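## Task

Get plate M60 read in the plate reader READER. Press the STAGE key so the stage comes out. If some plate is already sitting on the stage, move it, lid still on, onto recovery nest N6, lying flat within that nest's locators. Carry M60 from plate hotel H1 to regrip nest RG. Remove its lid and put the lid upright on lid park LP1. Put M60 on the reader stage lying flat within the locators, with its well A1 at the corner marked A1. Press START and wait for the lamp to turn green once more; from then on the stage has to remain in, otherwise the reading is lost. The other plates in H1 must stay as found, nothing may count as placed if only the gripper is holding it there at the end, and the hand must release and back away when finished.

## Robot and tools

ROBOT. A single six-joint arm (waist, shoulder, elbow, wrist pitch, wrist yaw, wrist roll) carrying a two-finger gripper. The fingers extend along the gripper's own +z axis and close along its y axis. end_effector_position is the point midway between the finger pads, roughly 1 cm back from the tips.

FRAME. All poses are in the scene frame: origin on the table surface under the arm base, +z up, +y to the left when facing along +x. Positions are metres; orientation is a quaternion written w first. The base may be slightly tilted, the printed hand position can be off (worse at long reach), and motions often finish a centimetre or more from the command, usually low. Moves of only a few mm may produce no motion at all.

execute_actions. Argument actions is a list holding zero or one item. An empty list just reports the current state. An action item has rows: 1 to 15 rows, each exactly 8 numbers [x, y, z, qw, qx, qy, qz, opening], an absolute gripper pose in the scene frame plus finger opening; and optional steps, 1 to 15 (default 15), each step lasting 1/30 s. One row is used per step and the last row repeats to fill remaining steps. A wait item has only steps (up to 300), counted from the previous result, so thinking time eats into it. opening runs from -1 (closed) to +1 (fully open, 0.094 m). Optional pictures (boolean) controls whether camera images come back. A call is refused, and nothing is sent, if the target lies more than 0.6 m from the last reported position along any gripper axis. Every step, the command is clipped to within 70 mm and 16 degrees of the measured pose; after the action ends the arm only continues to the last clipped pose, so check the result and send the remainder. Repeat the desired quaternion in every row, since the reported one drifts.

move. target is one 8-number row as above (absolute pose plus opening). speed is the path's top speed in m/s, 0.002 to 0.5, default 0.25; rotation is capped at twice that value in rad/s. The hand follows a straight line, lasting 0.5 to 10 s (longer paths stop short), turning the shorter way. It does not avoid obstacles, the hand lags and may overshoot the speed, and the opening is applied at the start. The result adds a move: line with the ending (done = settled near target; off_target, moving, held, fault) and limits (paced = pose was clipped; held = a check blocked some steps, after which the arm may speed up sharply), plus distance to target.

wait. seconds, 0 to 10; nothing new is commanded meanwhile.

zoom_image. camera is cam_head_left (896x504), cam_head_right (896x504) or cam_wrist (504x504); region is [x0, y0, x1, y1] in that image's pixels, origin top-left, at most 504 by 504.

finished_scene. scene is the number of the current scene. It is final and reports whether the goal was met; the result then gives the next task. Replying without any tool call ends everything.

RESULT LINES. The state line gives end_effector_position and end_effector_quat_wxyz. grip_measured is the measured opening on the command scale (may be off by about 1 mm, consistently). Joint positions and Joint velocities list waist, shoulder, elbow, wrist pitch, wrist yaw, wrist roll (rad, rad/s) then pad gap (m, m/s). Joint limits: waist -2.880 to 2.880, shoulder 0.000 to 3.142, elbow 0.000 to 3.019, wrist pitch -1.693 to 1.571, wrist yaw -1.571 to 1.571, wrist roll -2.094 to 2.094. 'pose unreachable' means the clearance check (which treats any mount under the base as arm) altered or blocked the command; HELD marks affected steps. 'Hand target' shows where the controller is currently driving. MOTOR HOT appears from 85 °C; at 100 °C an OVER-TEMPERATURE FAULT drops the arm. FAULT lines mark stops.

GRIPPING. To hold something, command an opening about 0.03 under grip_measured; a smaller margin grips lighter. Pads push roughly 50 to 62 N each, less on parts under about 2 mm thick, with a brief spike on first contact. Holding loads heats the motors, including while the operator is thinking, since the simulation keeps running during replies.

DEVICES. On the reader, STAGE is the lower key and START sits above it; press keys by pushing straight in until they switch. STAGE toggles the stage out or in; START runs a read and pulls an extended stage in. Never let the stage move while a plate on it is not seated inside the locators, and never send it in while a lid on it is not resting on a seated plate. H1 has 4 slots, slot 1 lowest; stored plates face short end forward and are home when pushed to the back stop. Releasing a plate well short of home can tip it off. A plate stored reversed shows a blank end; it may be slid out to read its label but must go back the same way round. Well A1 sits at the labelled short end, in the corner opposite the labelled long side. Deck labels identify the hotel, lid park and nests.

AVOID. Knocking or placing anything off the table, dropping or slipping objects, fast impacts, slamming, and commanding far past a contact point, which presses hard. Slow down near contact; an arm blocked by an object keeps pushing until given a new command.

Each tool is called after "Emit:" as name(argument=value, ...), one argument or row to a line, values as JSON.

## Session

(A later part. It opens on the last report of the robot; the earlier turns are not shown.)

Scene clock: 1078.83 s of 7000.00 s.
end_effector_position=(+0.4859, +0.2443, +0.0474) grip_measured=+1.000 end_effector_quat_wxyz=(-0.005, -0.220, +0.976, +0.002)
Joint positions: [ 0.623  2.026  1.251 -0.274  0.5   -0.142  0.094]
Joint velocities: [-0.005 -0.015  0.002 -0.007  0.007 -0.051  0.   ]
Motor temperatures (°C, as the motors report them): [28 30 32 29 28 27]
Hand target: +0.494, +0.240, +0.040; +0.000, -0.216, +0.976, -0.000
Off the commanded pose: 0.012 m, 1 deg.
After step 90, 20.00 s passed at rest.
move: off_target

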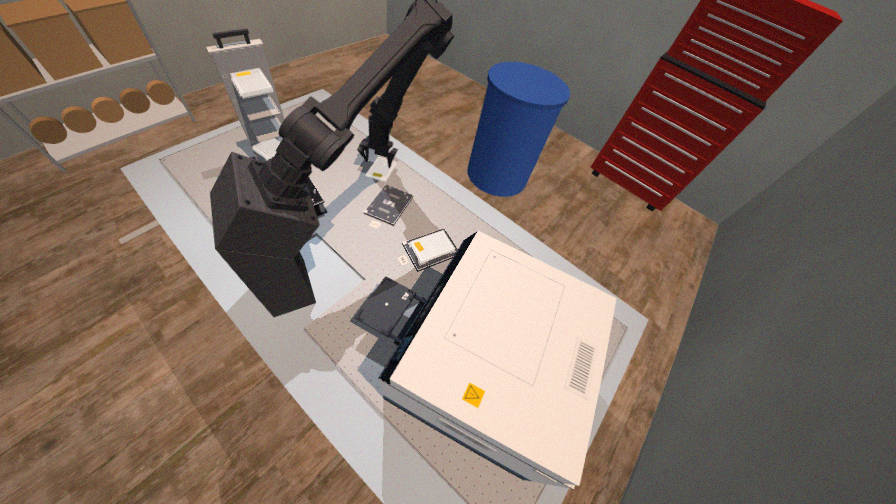

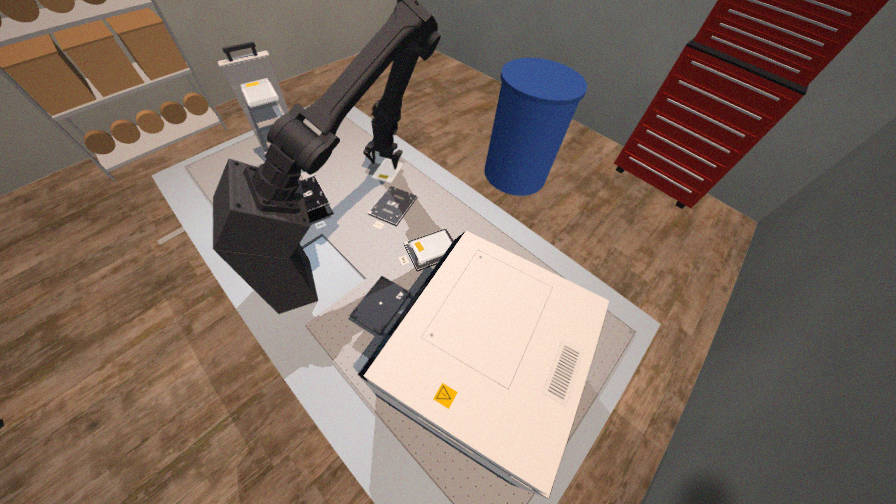

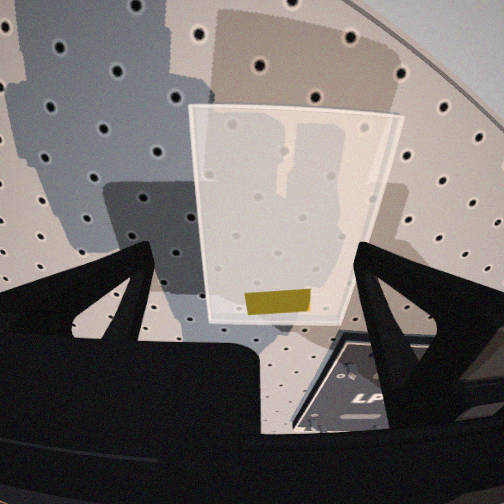

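Emit:
move(
  target=[0.498,0.229,0.04,0,-0.195,0.981,0,1],
  speed=0.03,
)

Scene clock: 1086.53 s of 7000.00 s.
end_effector_position=(+0.4879, +0.2344, +0.0420) grip_measured=+1.000 end_effector_quat_wxyz=(-0.007, -0.212, +0.977, +0.002)
Joint positions: [ 0.603  2.026  1.251 -0.271  0.491 -0.143  0.094]
Joint velocities: [ 0.005 -0.015  0.002 -0.022 -0.022 -0.022  0.   ]
Motor temperatures (°C, as the motors report them): [28 30 32 29 28 27]
Hand target: +0.498, +0.229, +0.040; +0.000, -0.195, +0.981, -0.000
Off the commanded pose: 0.012 m, 2 deg.
After step 90, 3.53 s passed at rest.
move: off_target

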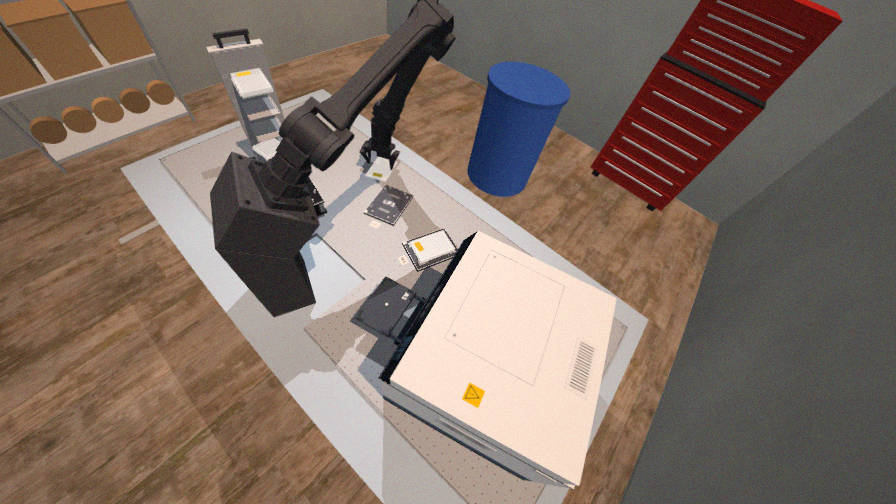

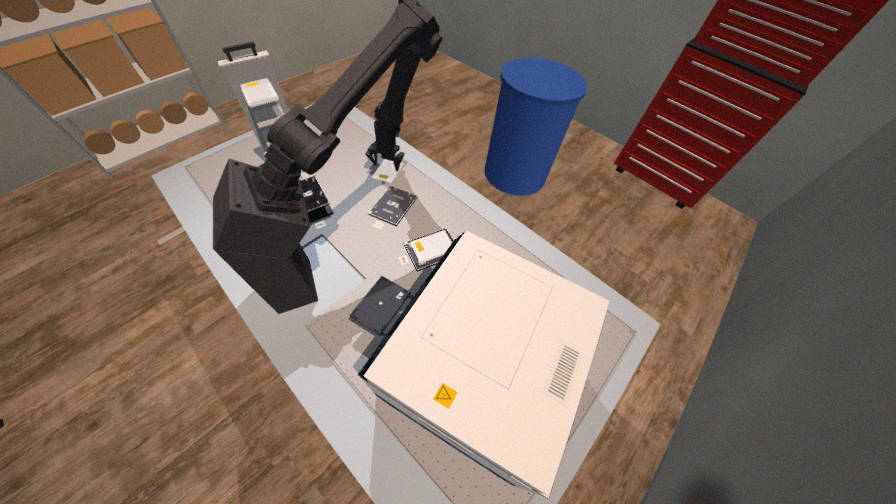

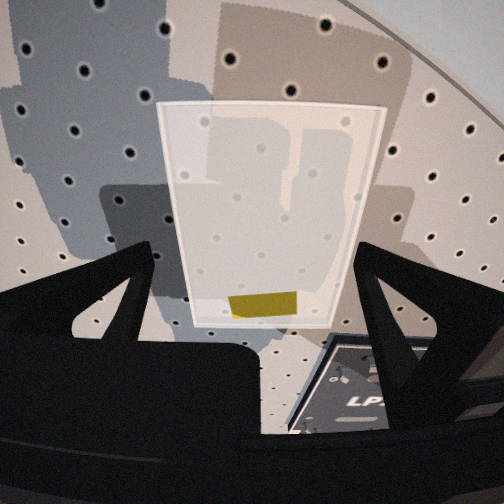

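Emit:
move(
  target=[0.499,0.223,0.033,0,-0.195,0.981,0,1],
  speed=0.02,
)

Scene clock: 1093.80 s of 7000.00 s.
end_effector_position=(+0.4916, +0.2279, +0.0380) grip_measured=+1.000 end_effector_quat_wxyz=(-0.005, -0.203, +0.979, +0.002)
Joint positions: [ 0.588  2.026  1.251 -0.258  0.483 -0.143  0.094]
Joint velocities: [-0.005 -0.015 -0.002 -0.007  0.022 -0.037  0.   ]
Motor temperatures (°C, as the motors report them): [28 30 31 29 28 27]
Hand target: +0.499, +0.223, +0.033; +0.000, -0.195, +0.981, -0.000
Off the commanded pose: 0.010 m, 1 deg.
After step 90, 3.03 s passed at rest.
move: done

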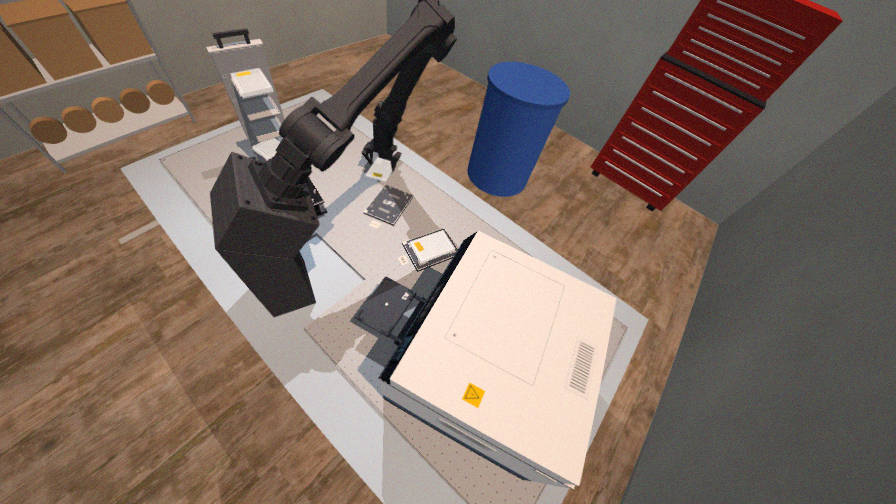

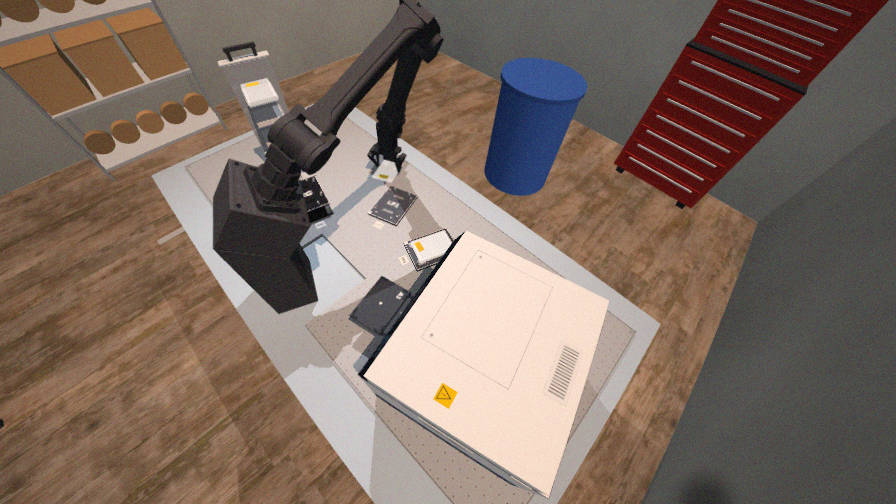

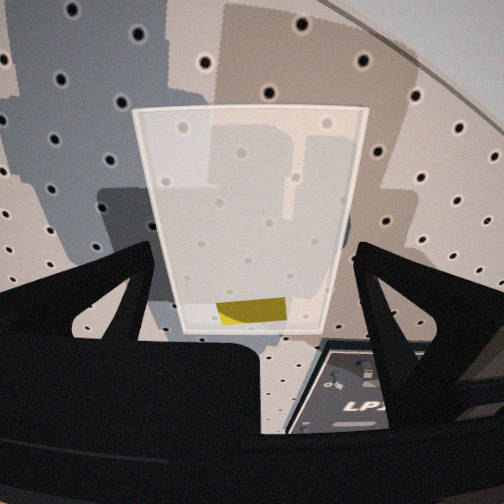

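Centred. Descend.

Emit:
move(
  target=[0.496,0.227,0.008,0,-0.2,0.98,0,1],
  speed=0.02,
)

Scene clock: 1098.97 s of 7000.00 s.
end_effector_position=(+0.4896, +0.2330, +0.0263) grip_measured=+1.000 end_effector_quat_wxyz=(-0.003, -0.203, +0.979, +0.003)
Joint positions: [ 0.586  2.057  1.266 -0.236  0.479 -0.146  0.094]
Joint velocities: [-0.015 -0.005 -0.002  0.002 -0.022 -0.007  0.   ]
Motor temperatures (°C, as the motors report them): [28 31 31 29 28 27]
Hand target: +0.496, +0.226, +0.009; +0.000, -0.200, +0.980, -0.000
Off the commanded pose: 0.020 m, 1 deg.
After step 90, 0.43 s passed at rest.
move: off_target

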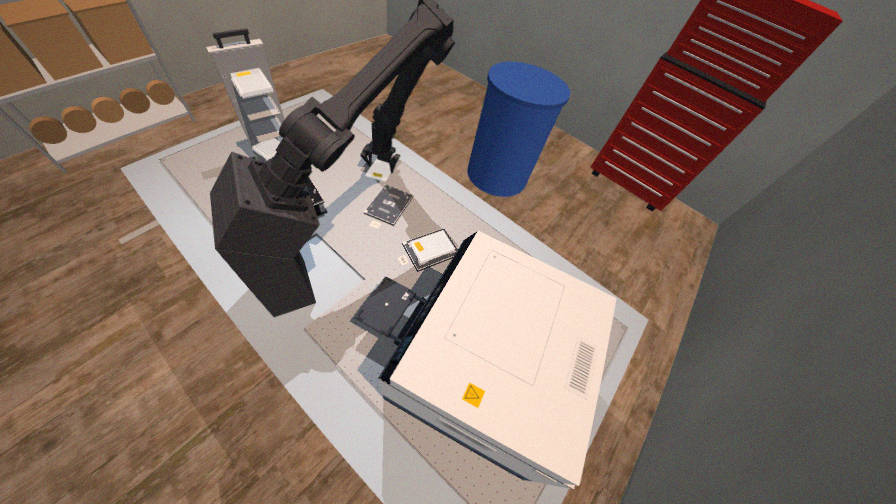

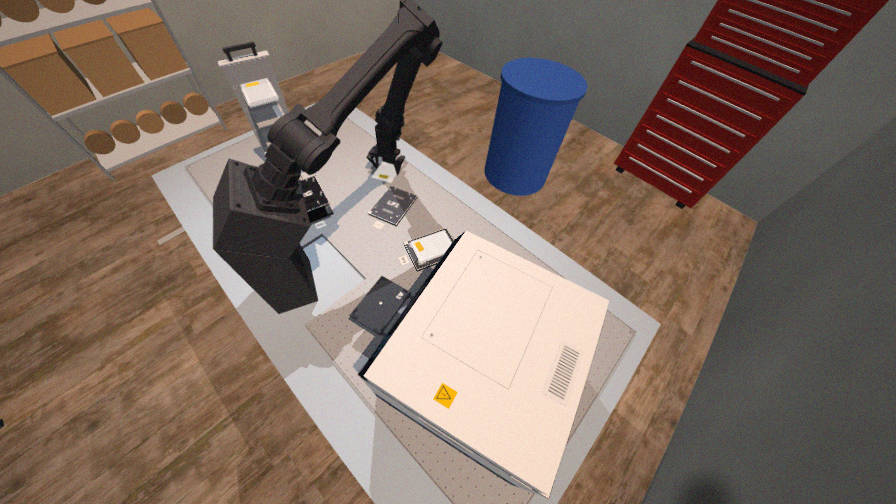

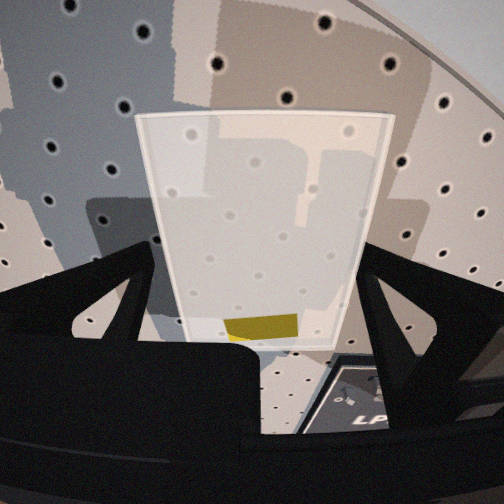

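Emit:
move(
  target=[0.499,0.217,0.03,0,-0.2,0.98,0,1],
  speed=0.02,
)

Emit:
move(
  target=[0.499,0.217,0.005,0,-0.2,0.98,0,1],
  speed=0.02,
)

Scene clock: 1106.20 s of 7000.00 s.
end_effector_position=(+0.4966, +0.2273, +0.0293) grip_measured=+1.000 end_effector_quat_wxyz=(+0.001, -0.200, +0.980, +0.003)
Joint positions: [ 0.578  2.043  1.266 -0.236  0.476 -0.152  0.094]
Joint velocities: [-0.005 -0.005 -0.012 -0.002 -0.051 -0.051  0.   ]
Motor temperatures (°C, as the motors report them): [28 31 31 29 28 27]
Hand target: +0.499, +0.217, +0.030; +0.000, -0.200, +0.980, +0.000
Off the commanded pose: 0.011 m, 0 deg.
After step 90, 2.97 s passed at rest.
move: off_target

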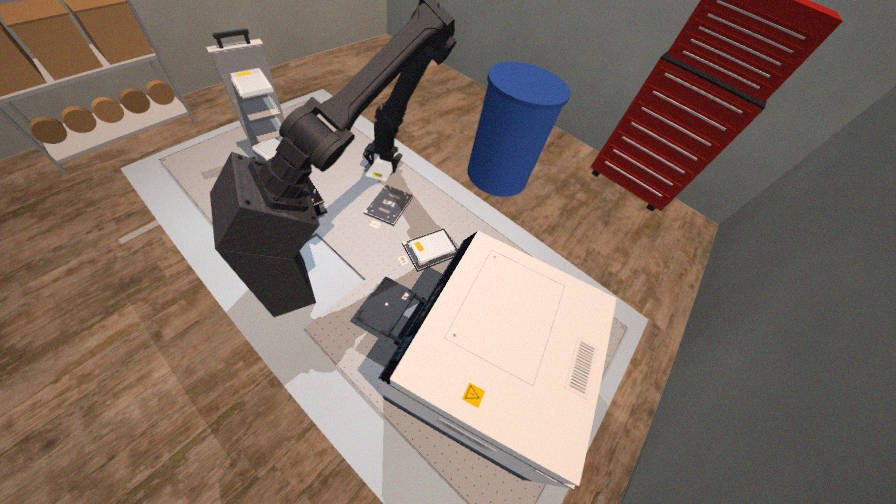

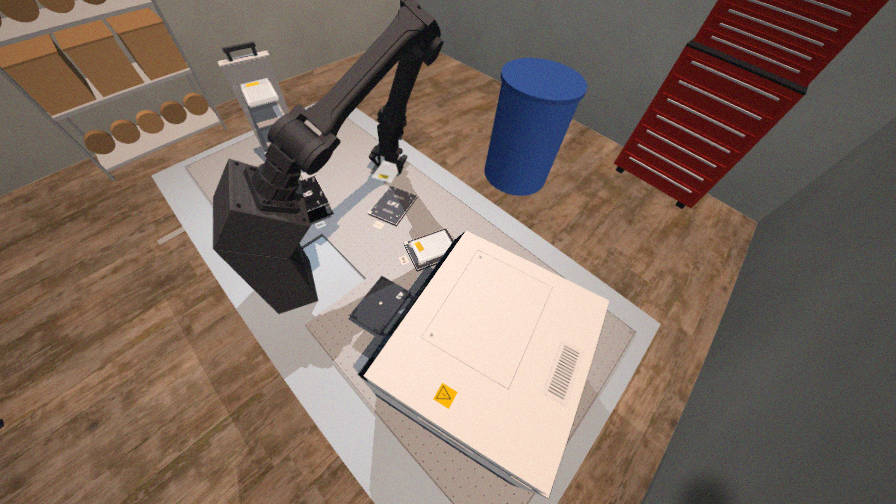

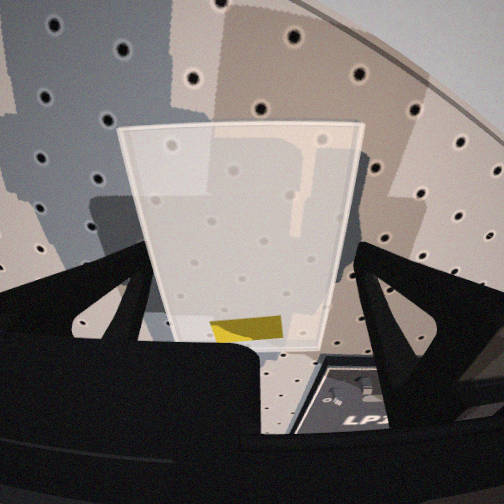

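Scene clock: 1107.77 s of 7000.00 s.
end_effector_position=(+0.4950, +0.2280, +0.0264) grip_measured=+1.000 end_effector_quat_wxyz=(+0.001, -0.203, +0.979, +0.005)
Joint positions: [ 0.576  2.05   1.266 -0.229  0.471 -0.161  0.094]
Joint velocities: [ 0.005 -0.015  0.017 -0.022  0.037  0.007  0.   ]
Motor temperatures (°C, as the motors report them): [28 31 31 29 28 27]
Hand target: +0.499, +0.216, +0.006; +0.000, -0.200, +0.980, -0.000
Off the commanded pose: 0.024 m, 1 deg.
move: off_target

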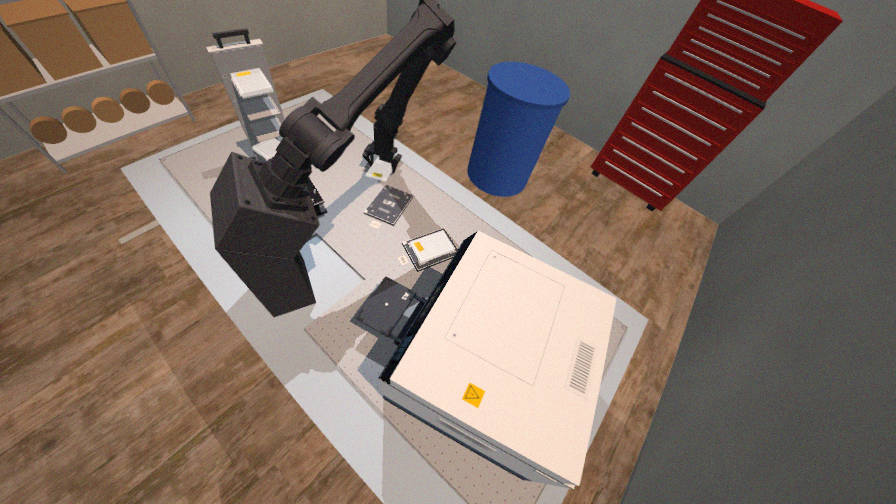

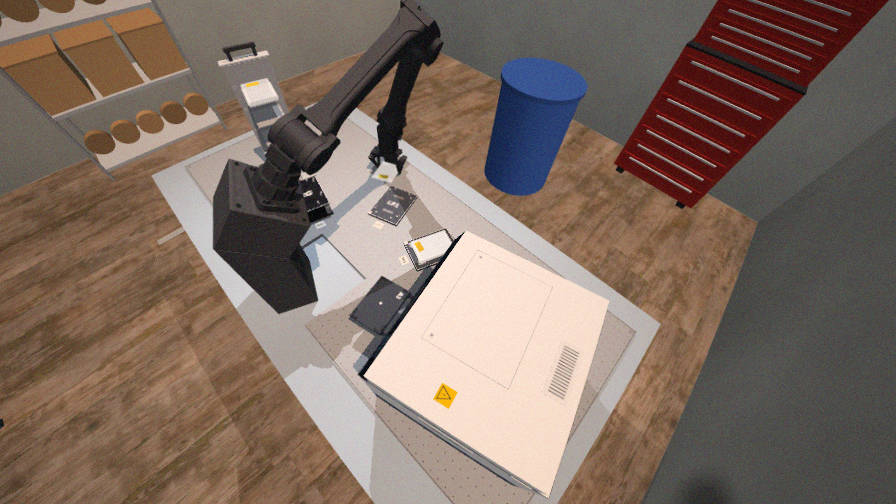

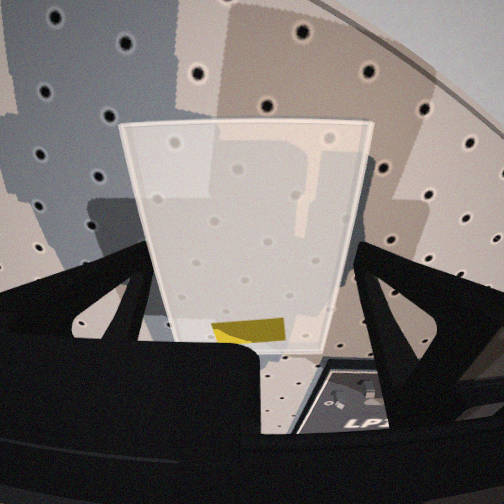

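Emit:
execute_actions(
  actions=[
    {"rows":[[0.495,0.228,0.022,0,-0.2,0.98,0,0.76]],"steps":15},
  ],
)

Emit:
move(
  target=[0.495,0.228,0.08,0,-0.2,0.98,0,0.76],
  speed=0.04,
)

Scene clock: 1115.30 s of 7000.00 s.
end_effector_position=(+0.4955, +0.2269, +0.0264) grip_measured=+0.777 end_effector_quat_wxyz=(+0.002, -0.203, +0.979, +0.001)
Joint positions: [ 0.576  2.05   1.266 -0.229  0.478 -0.162  0.084]
Joint velocities: [ 0.005 -0.015 -0.017  0.002  0.022 -0.022  0.   ]
Motor temperatures (°C, as the motors report them): [27 30 31 29 28 27]
Hand target: +0.495, +0.228, +0.022; +0.000, -0.200, +0.980, +0.000
Off the commanded pose: 0.005 m, 0 deg.
Steps of this call (steps 1 to 90: nothing new was sent; then 4.03 s passed at rest; steps 91 to 105: all 15 steps of this action). Readings (end_effector_position):
91: (+0.4952, +0.2272, +0.0264)
92: (+0.4955, +0.2269, +0.0264)
94: (+0.4955, +0.2269, +0.0264)
98: (+0.4955, +0.2269, +0.0264)
105: the state above

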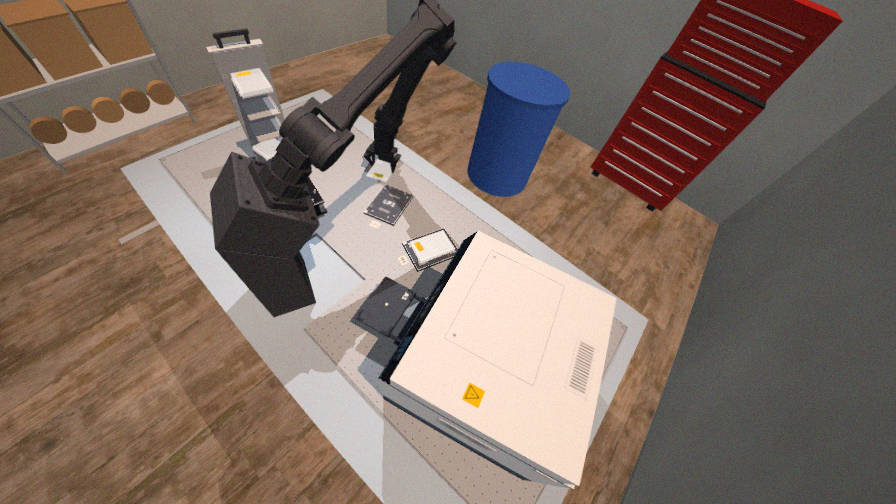

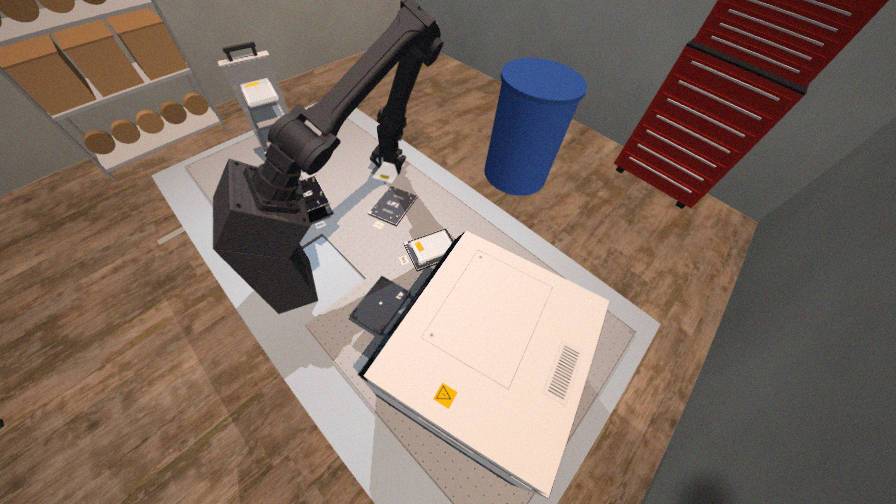

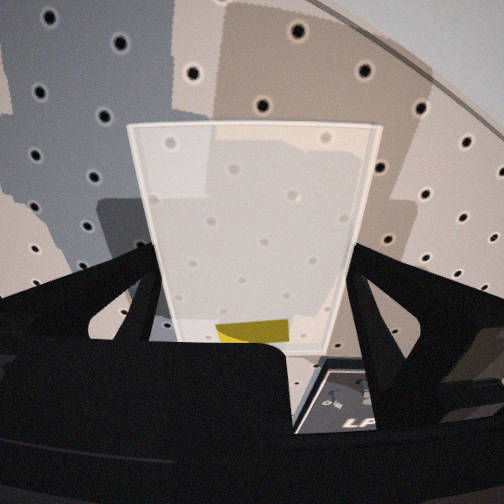

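Scene clock: 1117.23 s of 7000.00 s.
end_effector_position=(+0.4956, +0.2226, +0.0721) grip_measured=+0.777 end_effector_quat_wxyz=(-0.001, -0.200, +0.980, -0.002)
Joint positions: [ 0.61   1.945  1.211 -0.301  0.503 -0.119  0.084]
Joint velocities: [ 0.005  0.005 -0.002 -0.022  0.022 -0.051 -0.001]
Motor temperatures (°C, as the motors report them): [28 31 31 29 28 27]
Hand target: +0.494, +0.228, +0.080; -0.000, -0.200, +0.980, +0.000
Off the commanded pose: 0.010 m, 0 deg.
move: done

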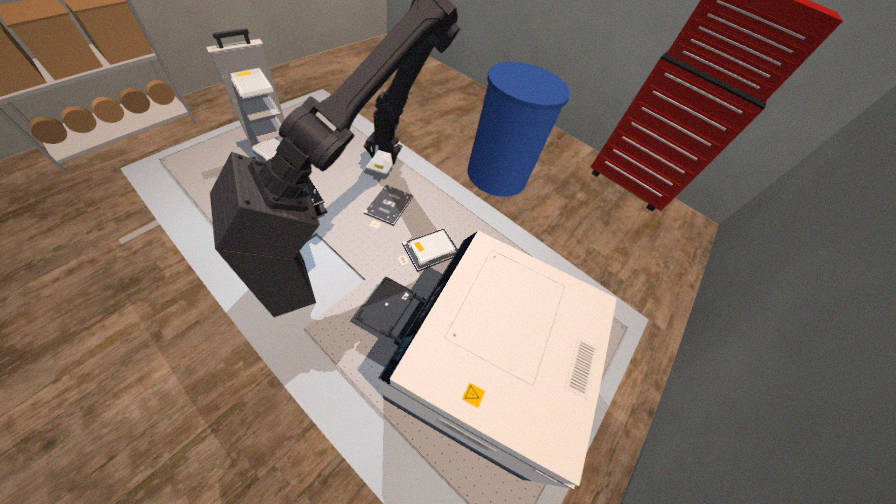

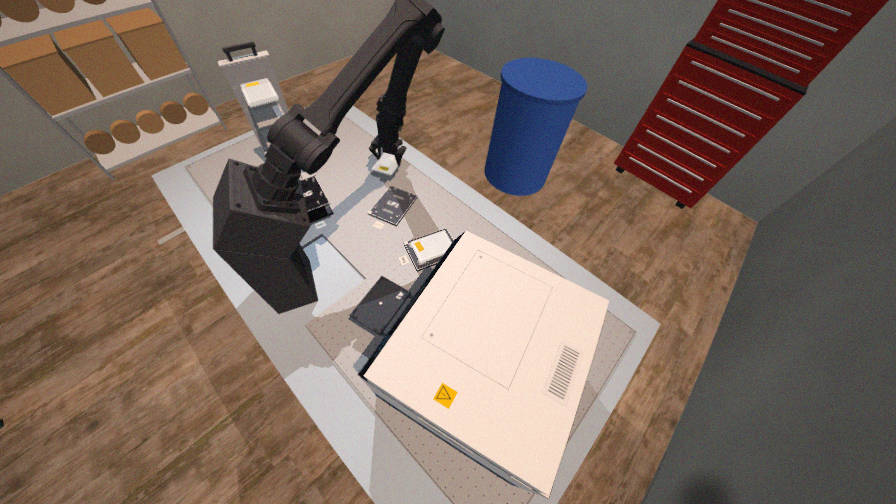

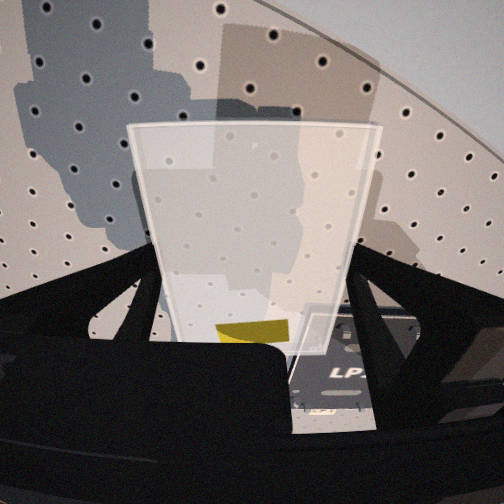

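Emit:
move(
  target=[0.40,0.065,0.09,0,-0.139,0.99,0,0.76],
  speed=0.1,
)

Scene clock: 1128.47 s of 7000.00 s.
end_effector_position=(+0.3941, +0.0685, +0.0859) grip_measured=+0.777 end_effector_quat_wxyz=(-0.008, -0.138, +0.990, +0.000)
Joint positions: [ 0.359  1.696  0.75  -0.008  0.359 -0.218  0.084]
Joint velocities: [-0.005  0.015 -0.002  0.022 -0.125 -0.037 -0.   ]
Motor temperatures (°C, as the motors report them): [28 31 31 29 28 27]
Hand target: +0.400, +0.065, +0.088; +0.001, -0.139, +0.990, -0.001
Off the commanded pose: 0.008 m, 1 deg.
After step 90, 6.03 s passed at rest.
move: done

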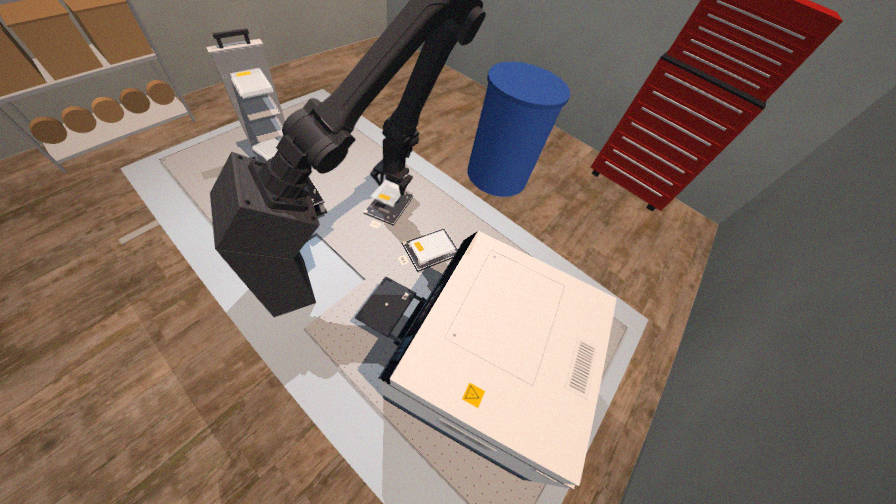

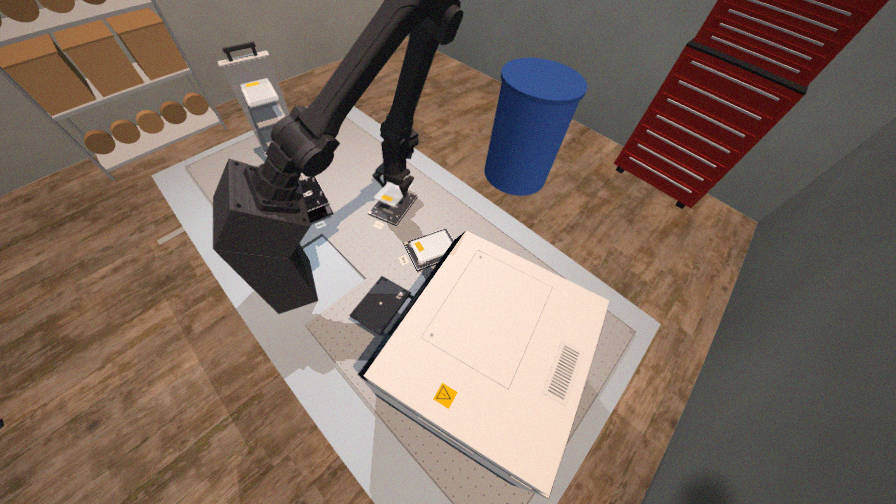

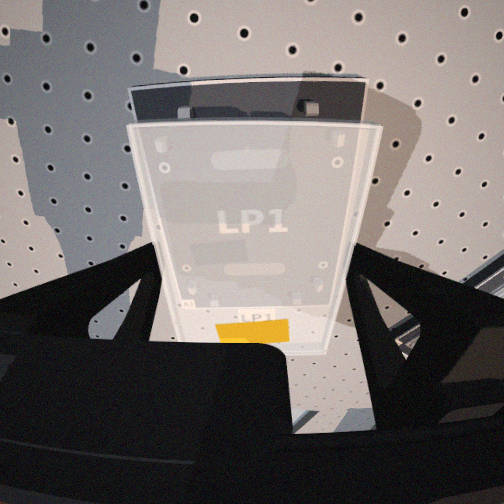

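Emit:
move(
  target=[0.391,0.073,0.055,0,-0.156,0.988,0,0.76],
  speed=0.03,
)

Scene clock: 1145.30 s of 7000.00 s.
end_effector_position=(+0.3893, +0.0775, +0.0595) grip_measured=+0.777 end_effector_quat_wxyz=(-0.002, -0.155, +0.988, +0.003)
Joint positions: [ 0.356  1.786  0.77   0.077  0.352 -0.26   0.084]
Joint velocities: [ 0.005 -0.005  0.002 -0.002  0.007  0.007 -0.   ]
Motor temperatures (°C, as the motors report them): [27 31 31 29 28 27]
Hand target: +0.391, +0.073, +0.055; +0.000, -0.156, +0.988, -0.000
Off the commanded pose: 0.007 m, 0 deg.
After step 90, 12.50 s passed at rest.
move: done

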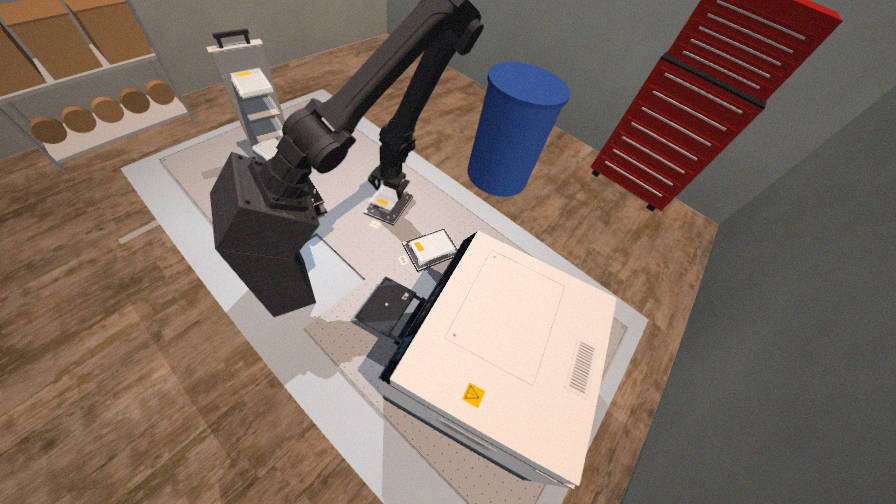

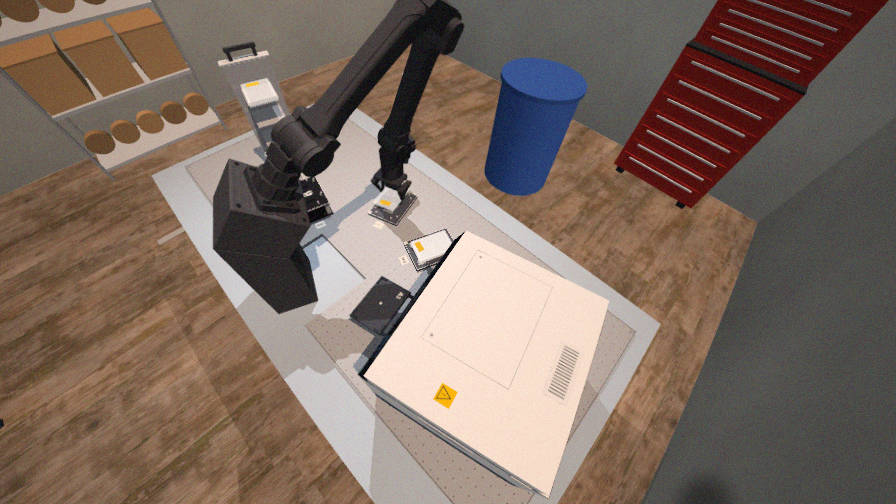

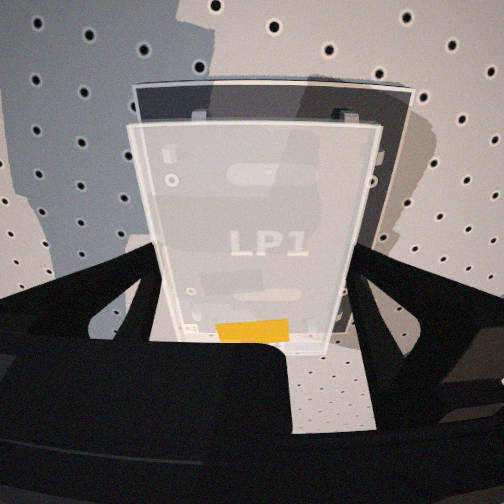

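Emit:
move(
  target=[0.395,0.061,0.042,0,-0.156,0.988,0,0.76],
  speed=0.02,
)

Scene clock: 1154.27 s of 7000.00 s.
end_effector_position=(+0.3949, +0.0647, +0.0475) grip_measured=+0.777 end_effector_quat_wxyz=(-0.000, -0.154, +0.988, +0.002)
Joint positions: [ 0.317  1.807  0.79   0.092  0.33  -0.292  0.084]
Joint velocities: [-0.005 -0.005 -0.012  0.017  0.007 -0.066  0.   ]
Motor temperatures (°C, as the motors report them): [27 30 31 29 28 27]
Hand target: +0.395, +0.061, +0.042; +0.000, -0.156, +0.988, -0.000
Off the commanded pose: 0.007 m, 0 deg.
After step 90, 4.47 s passed at rest.
move: done

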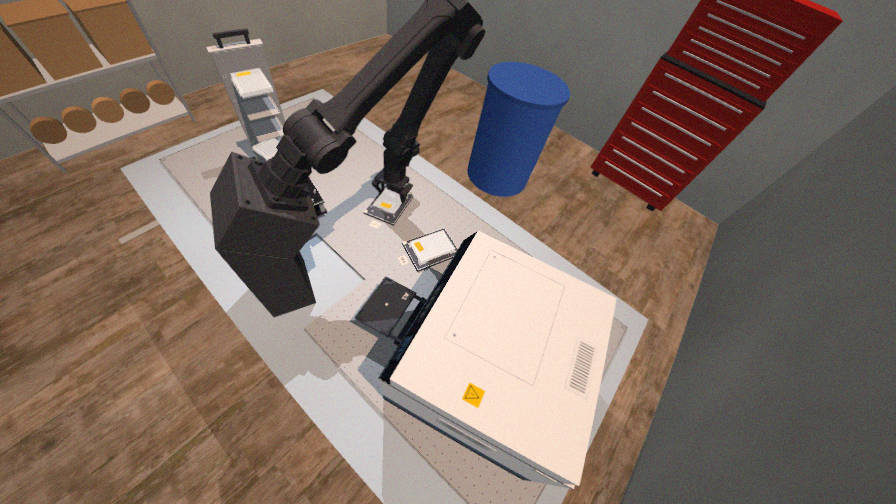

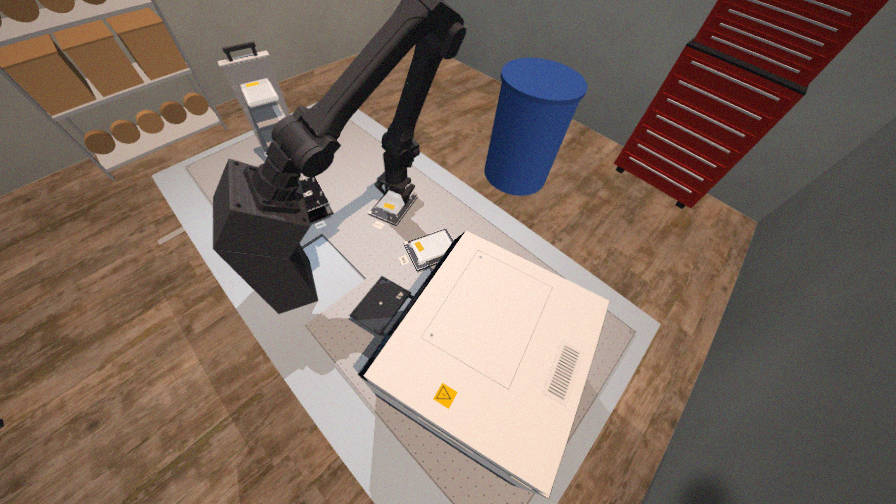

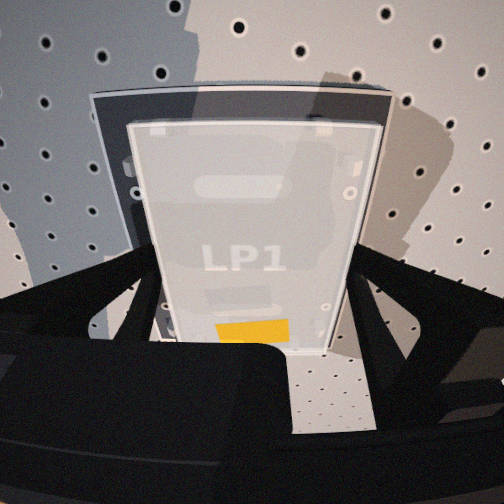

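Emit:
move(
  target=[0.385,0.072,0.044,0,-0.156,0.988,0,0.76],
  speed=0.02,
)

Scene clock: 1167.90 s of 7000.00 s.
end_effector_position=(+0.3927, +0.0650, +0.0452) grip_measured=+0.777 end_effector_quat_wxyz=(+0.002, -0.155, +0.988, -0.003)
Joint positions: [ 0.32   1.817  0.785  0.112  0.34  -0.293  0.084]
Joint velocities: [ 0.005  0.005 -0.027 -0.012 -0.007 -0.007 -0.001]
Motor temperatures (°C, as the motors report them): [27 30 31 29 28 27]
Hand target: +0.385, +0.072, +0.044; -0.000, -0.156, +0.988, +0.000
Off the commanded pose: 0.010 m, 0 deg.
After step 90, 9.57 s passed at rest.
move: done

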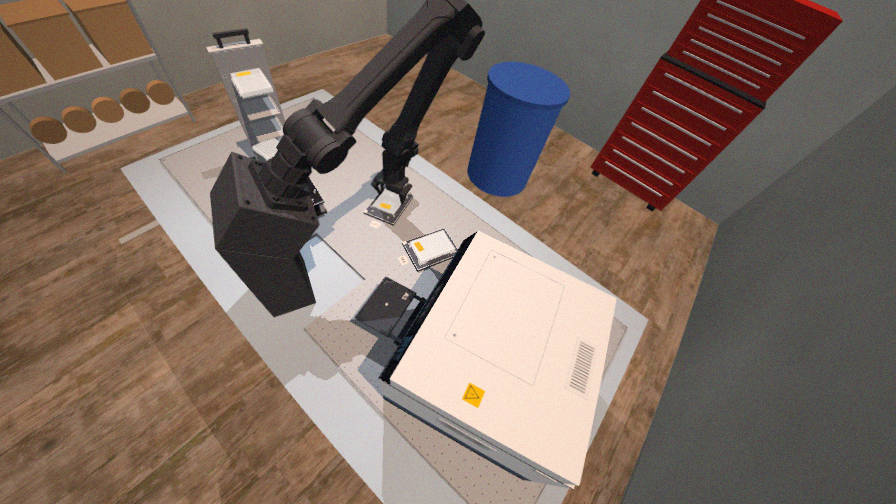

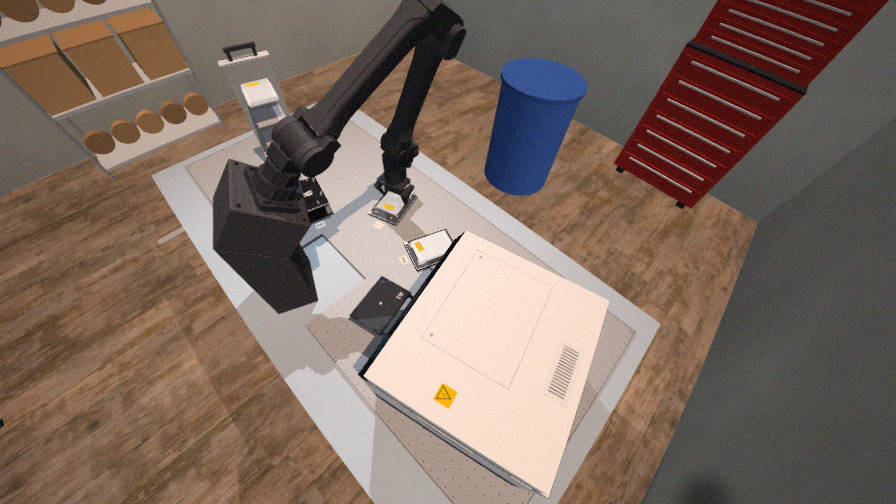

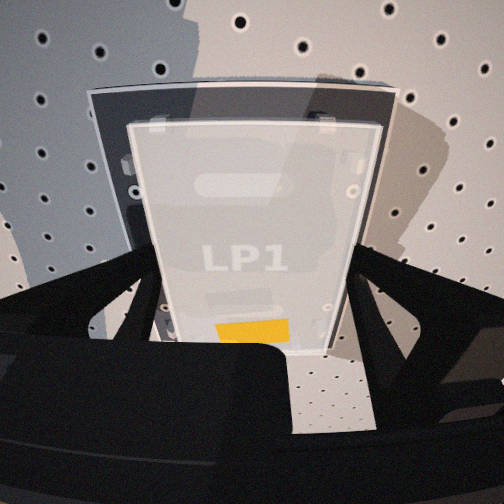

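Stiction; overshoot more.

Emit:
move(
  target=[0.381,0.077,0.045,0,-0.156,0.988,0,0.76],
  speed=0.02,
)

Scene clock: 1175.47 s of 7000.00 s.
end_effector_position=(+0.3891, +0.0708, +0.0462) grip_measured=+0.777 end_effector_quat_wxyz=(+0.002, -0.156, +0.988, -0.003)
Joint positions: [ 0.334  1.821  0.779  0.12   0.348 -0.284  0.084]
Joint velocities: [ 0.005 -0.005 -0.002 -0.002 -0.037  0.095 -0.001]
Motor temperatures (°C, as the motors report them): [27 30 31 29 28 27]
Hand target: +0.381, +0.077, +0.045; -0.000, -0.156, +0.988, +0.000
Off the commanded pose: 0.010 m, 0 deg.
After step 90, 3.37 s passed at rest.
move: done

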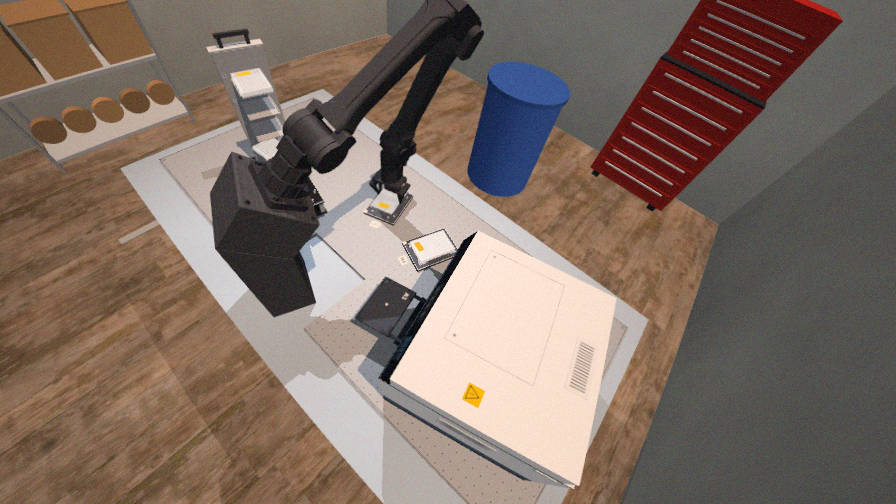

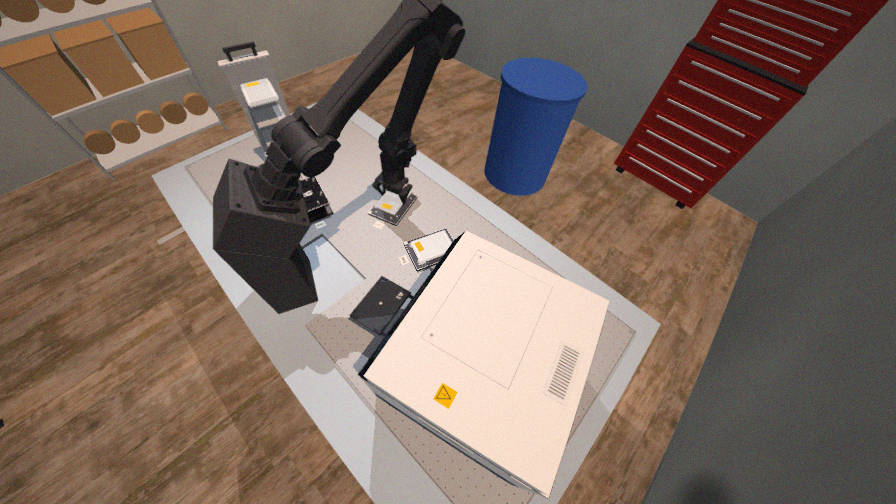

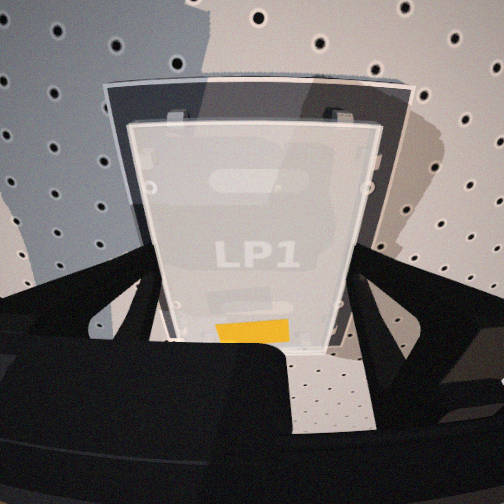

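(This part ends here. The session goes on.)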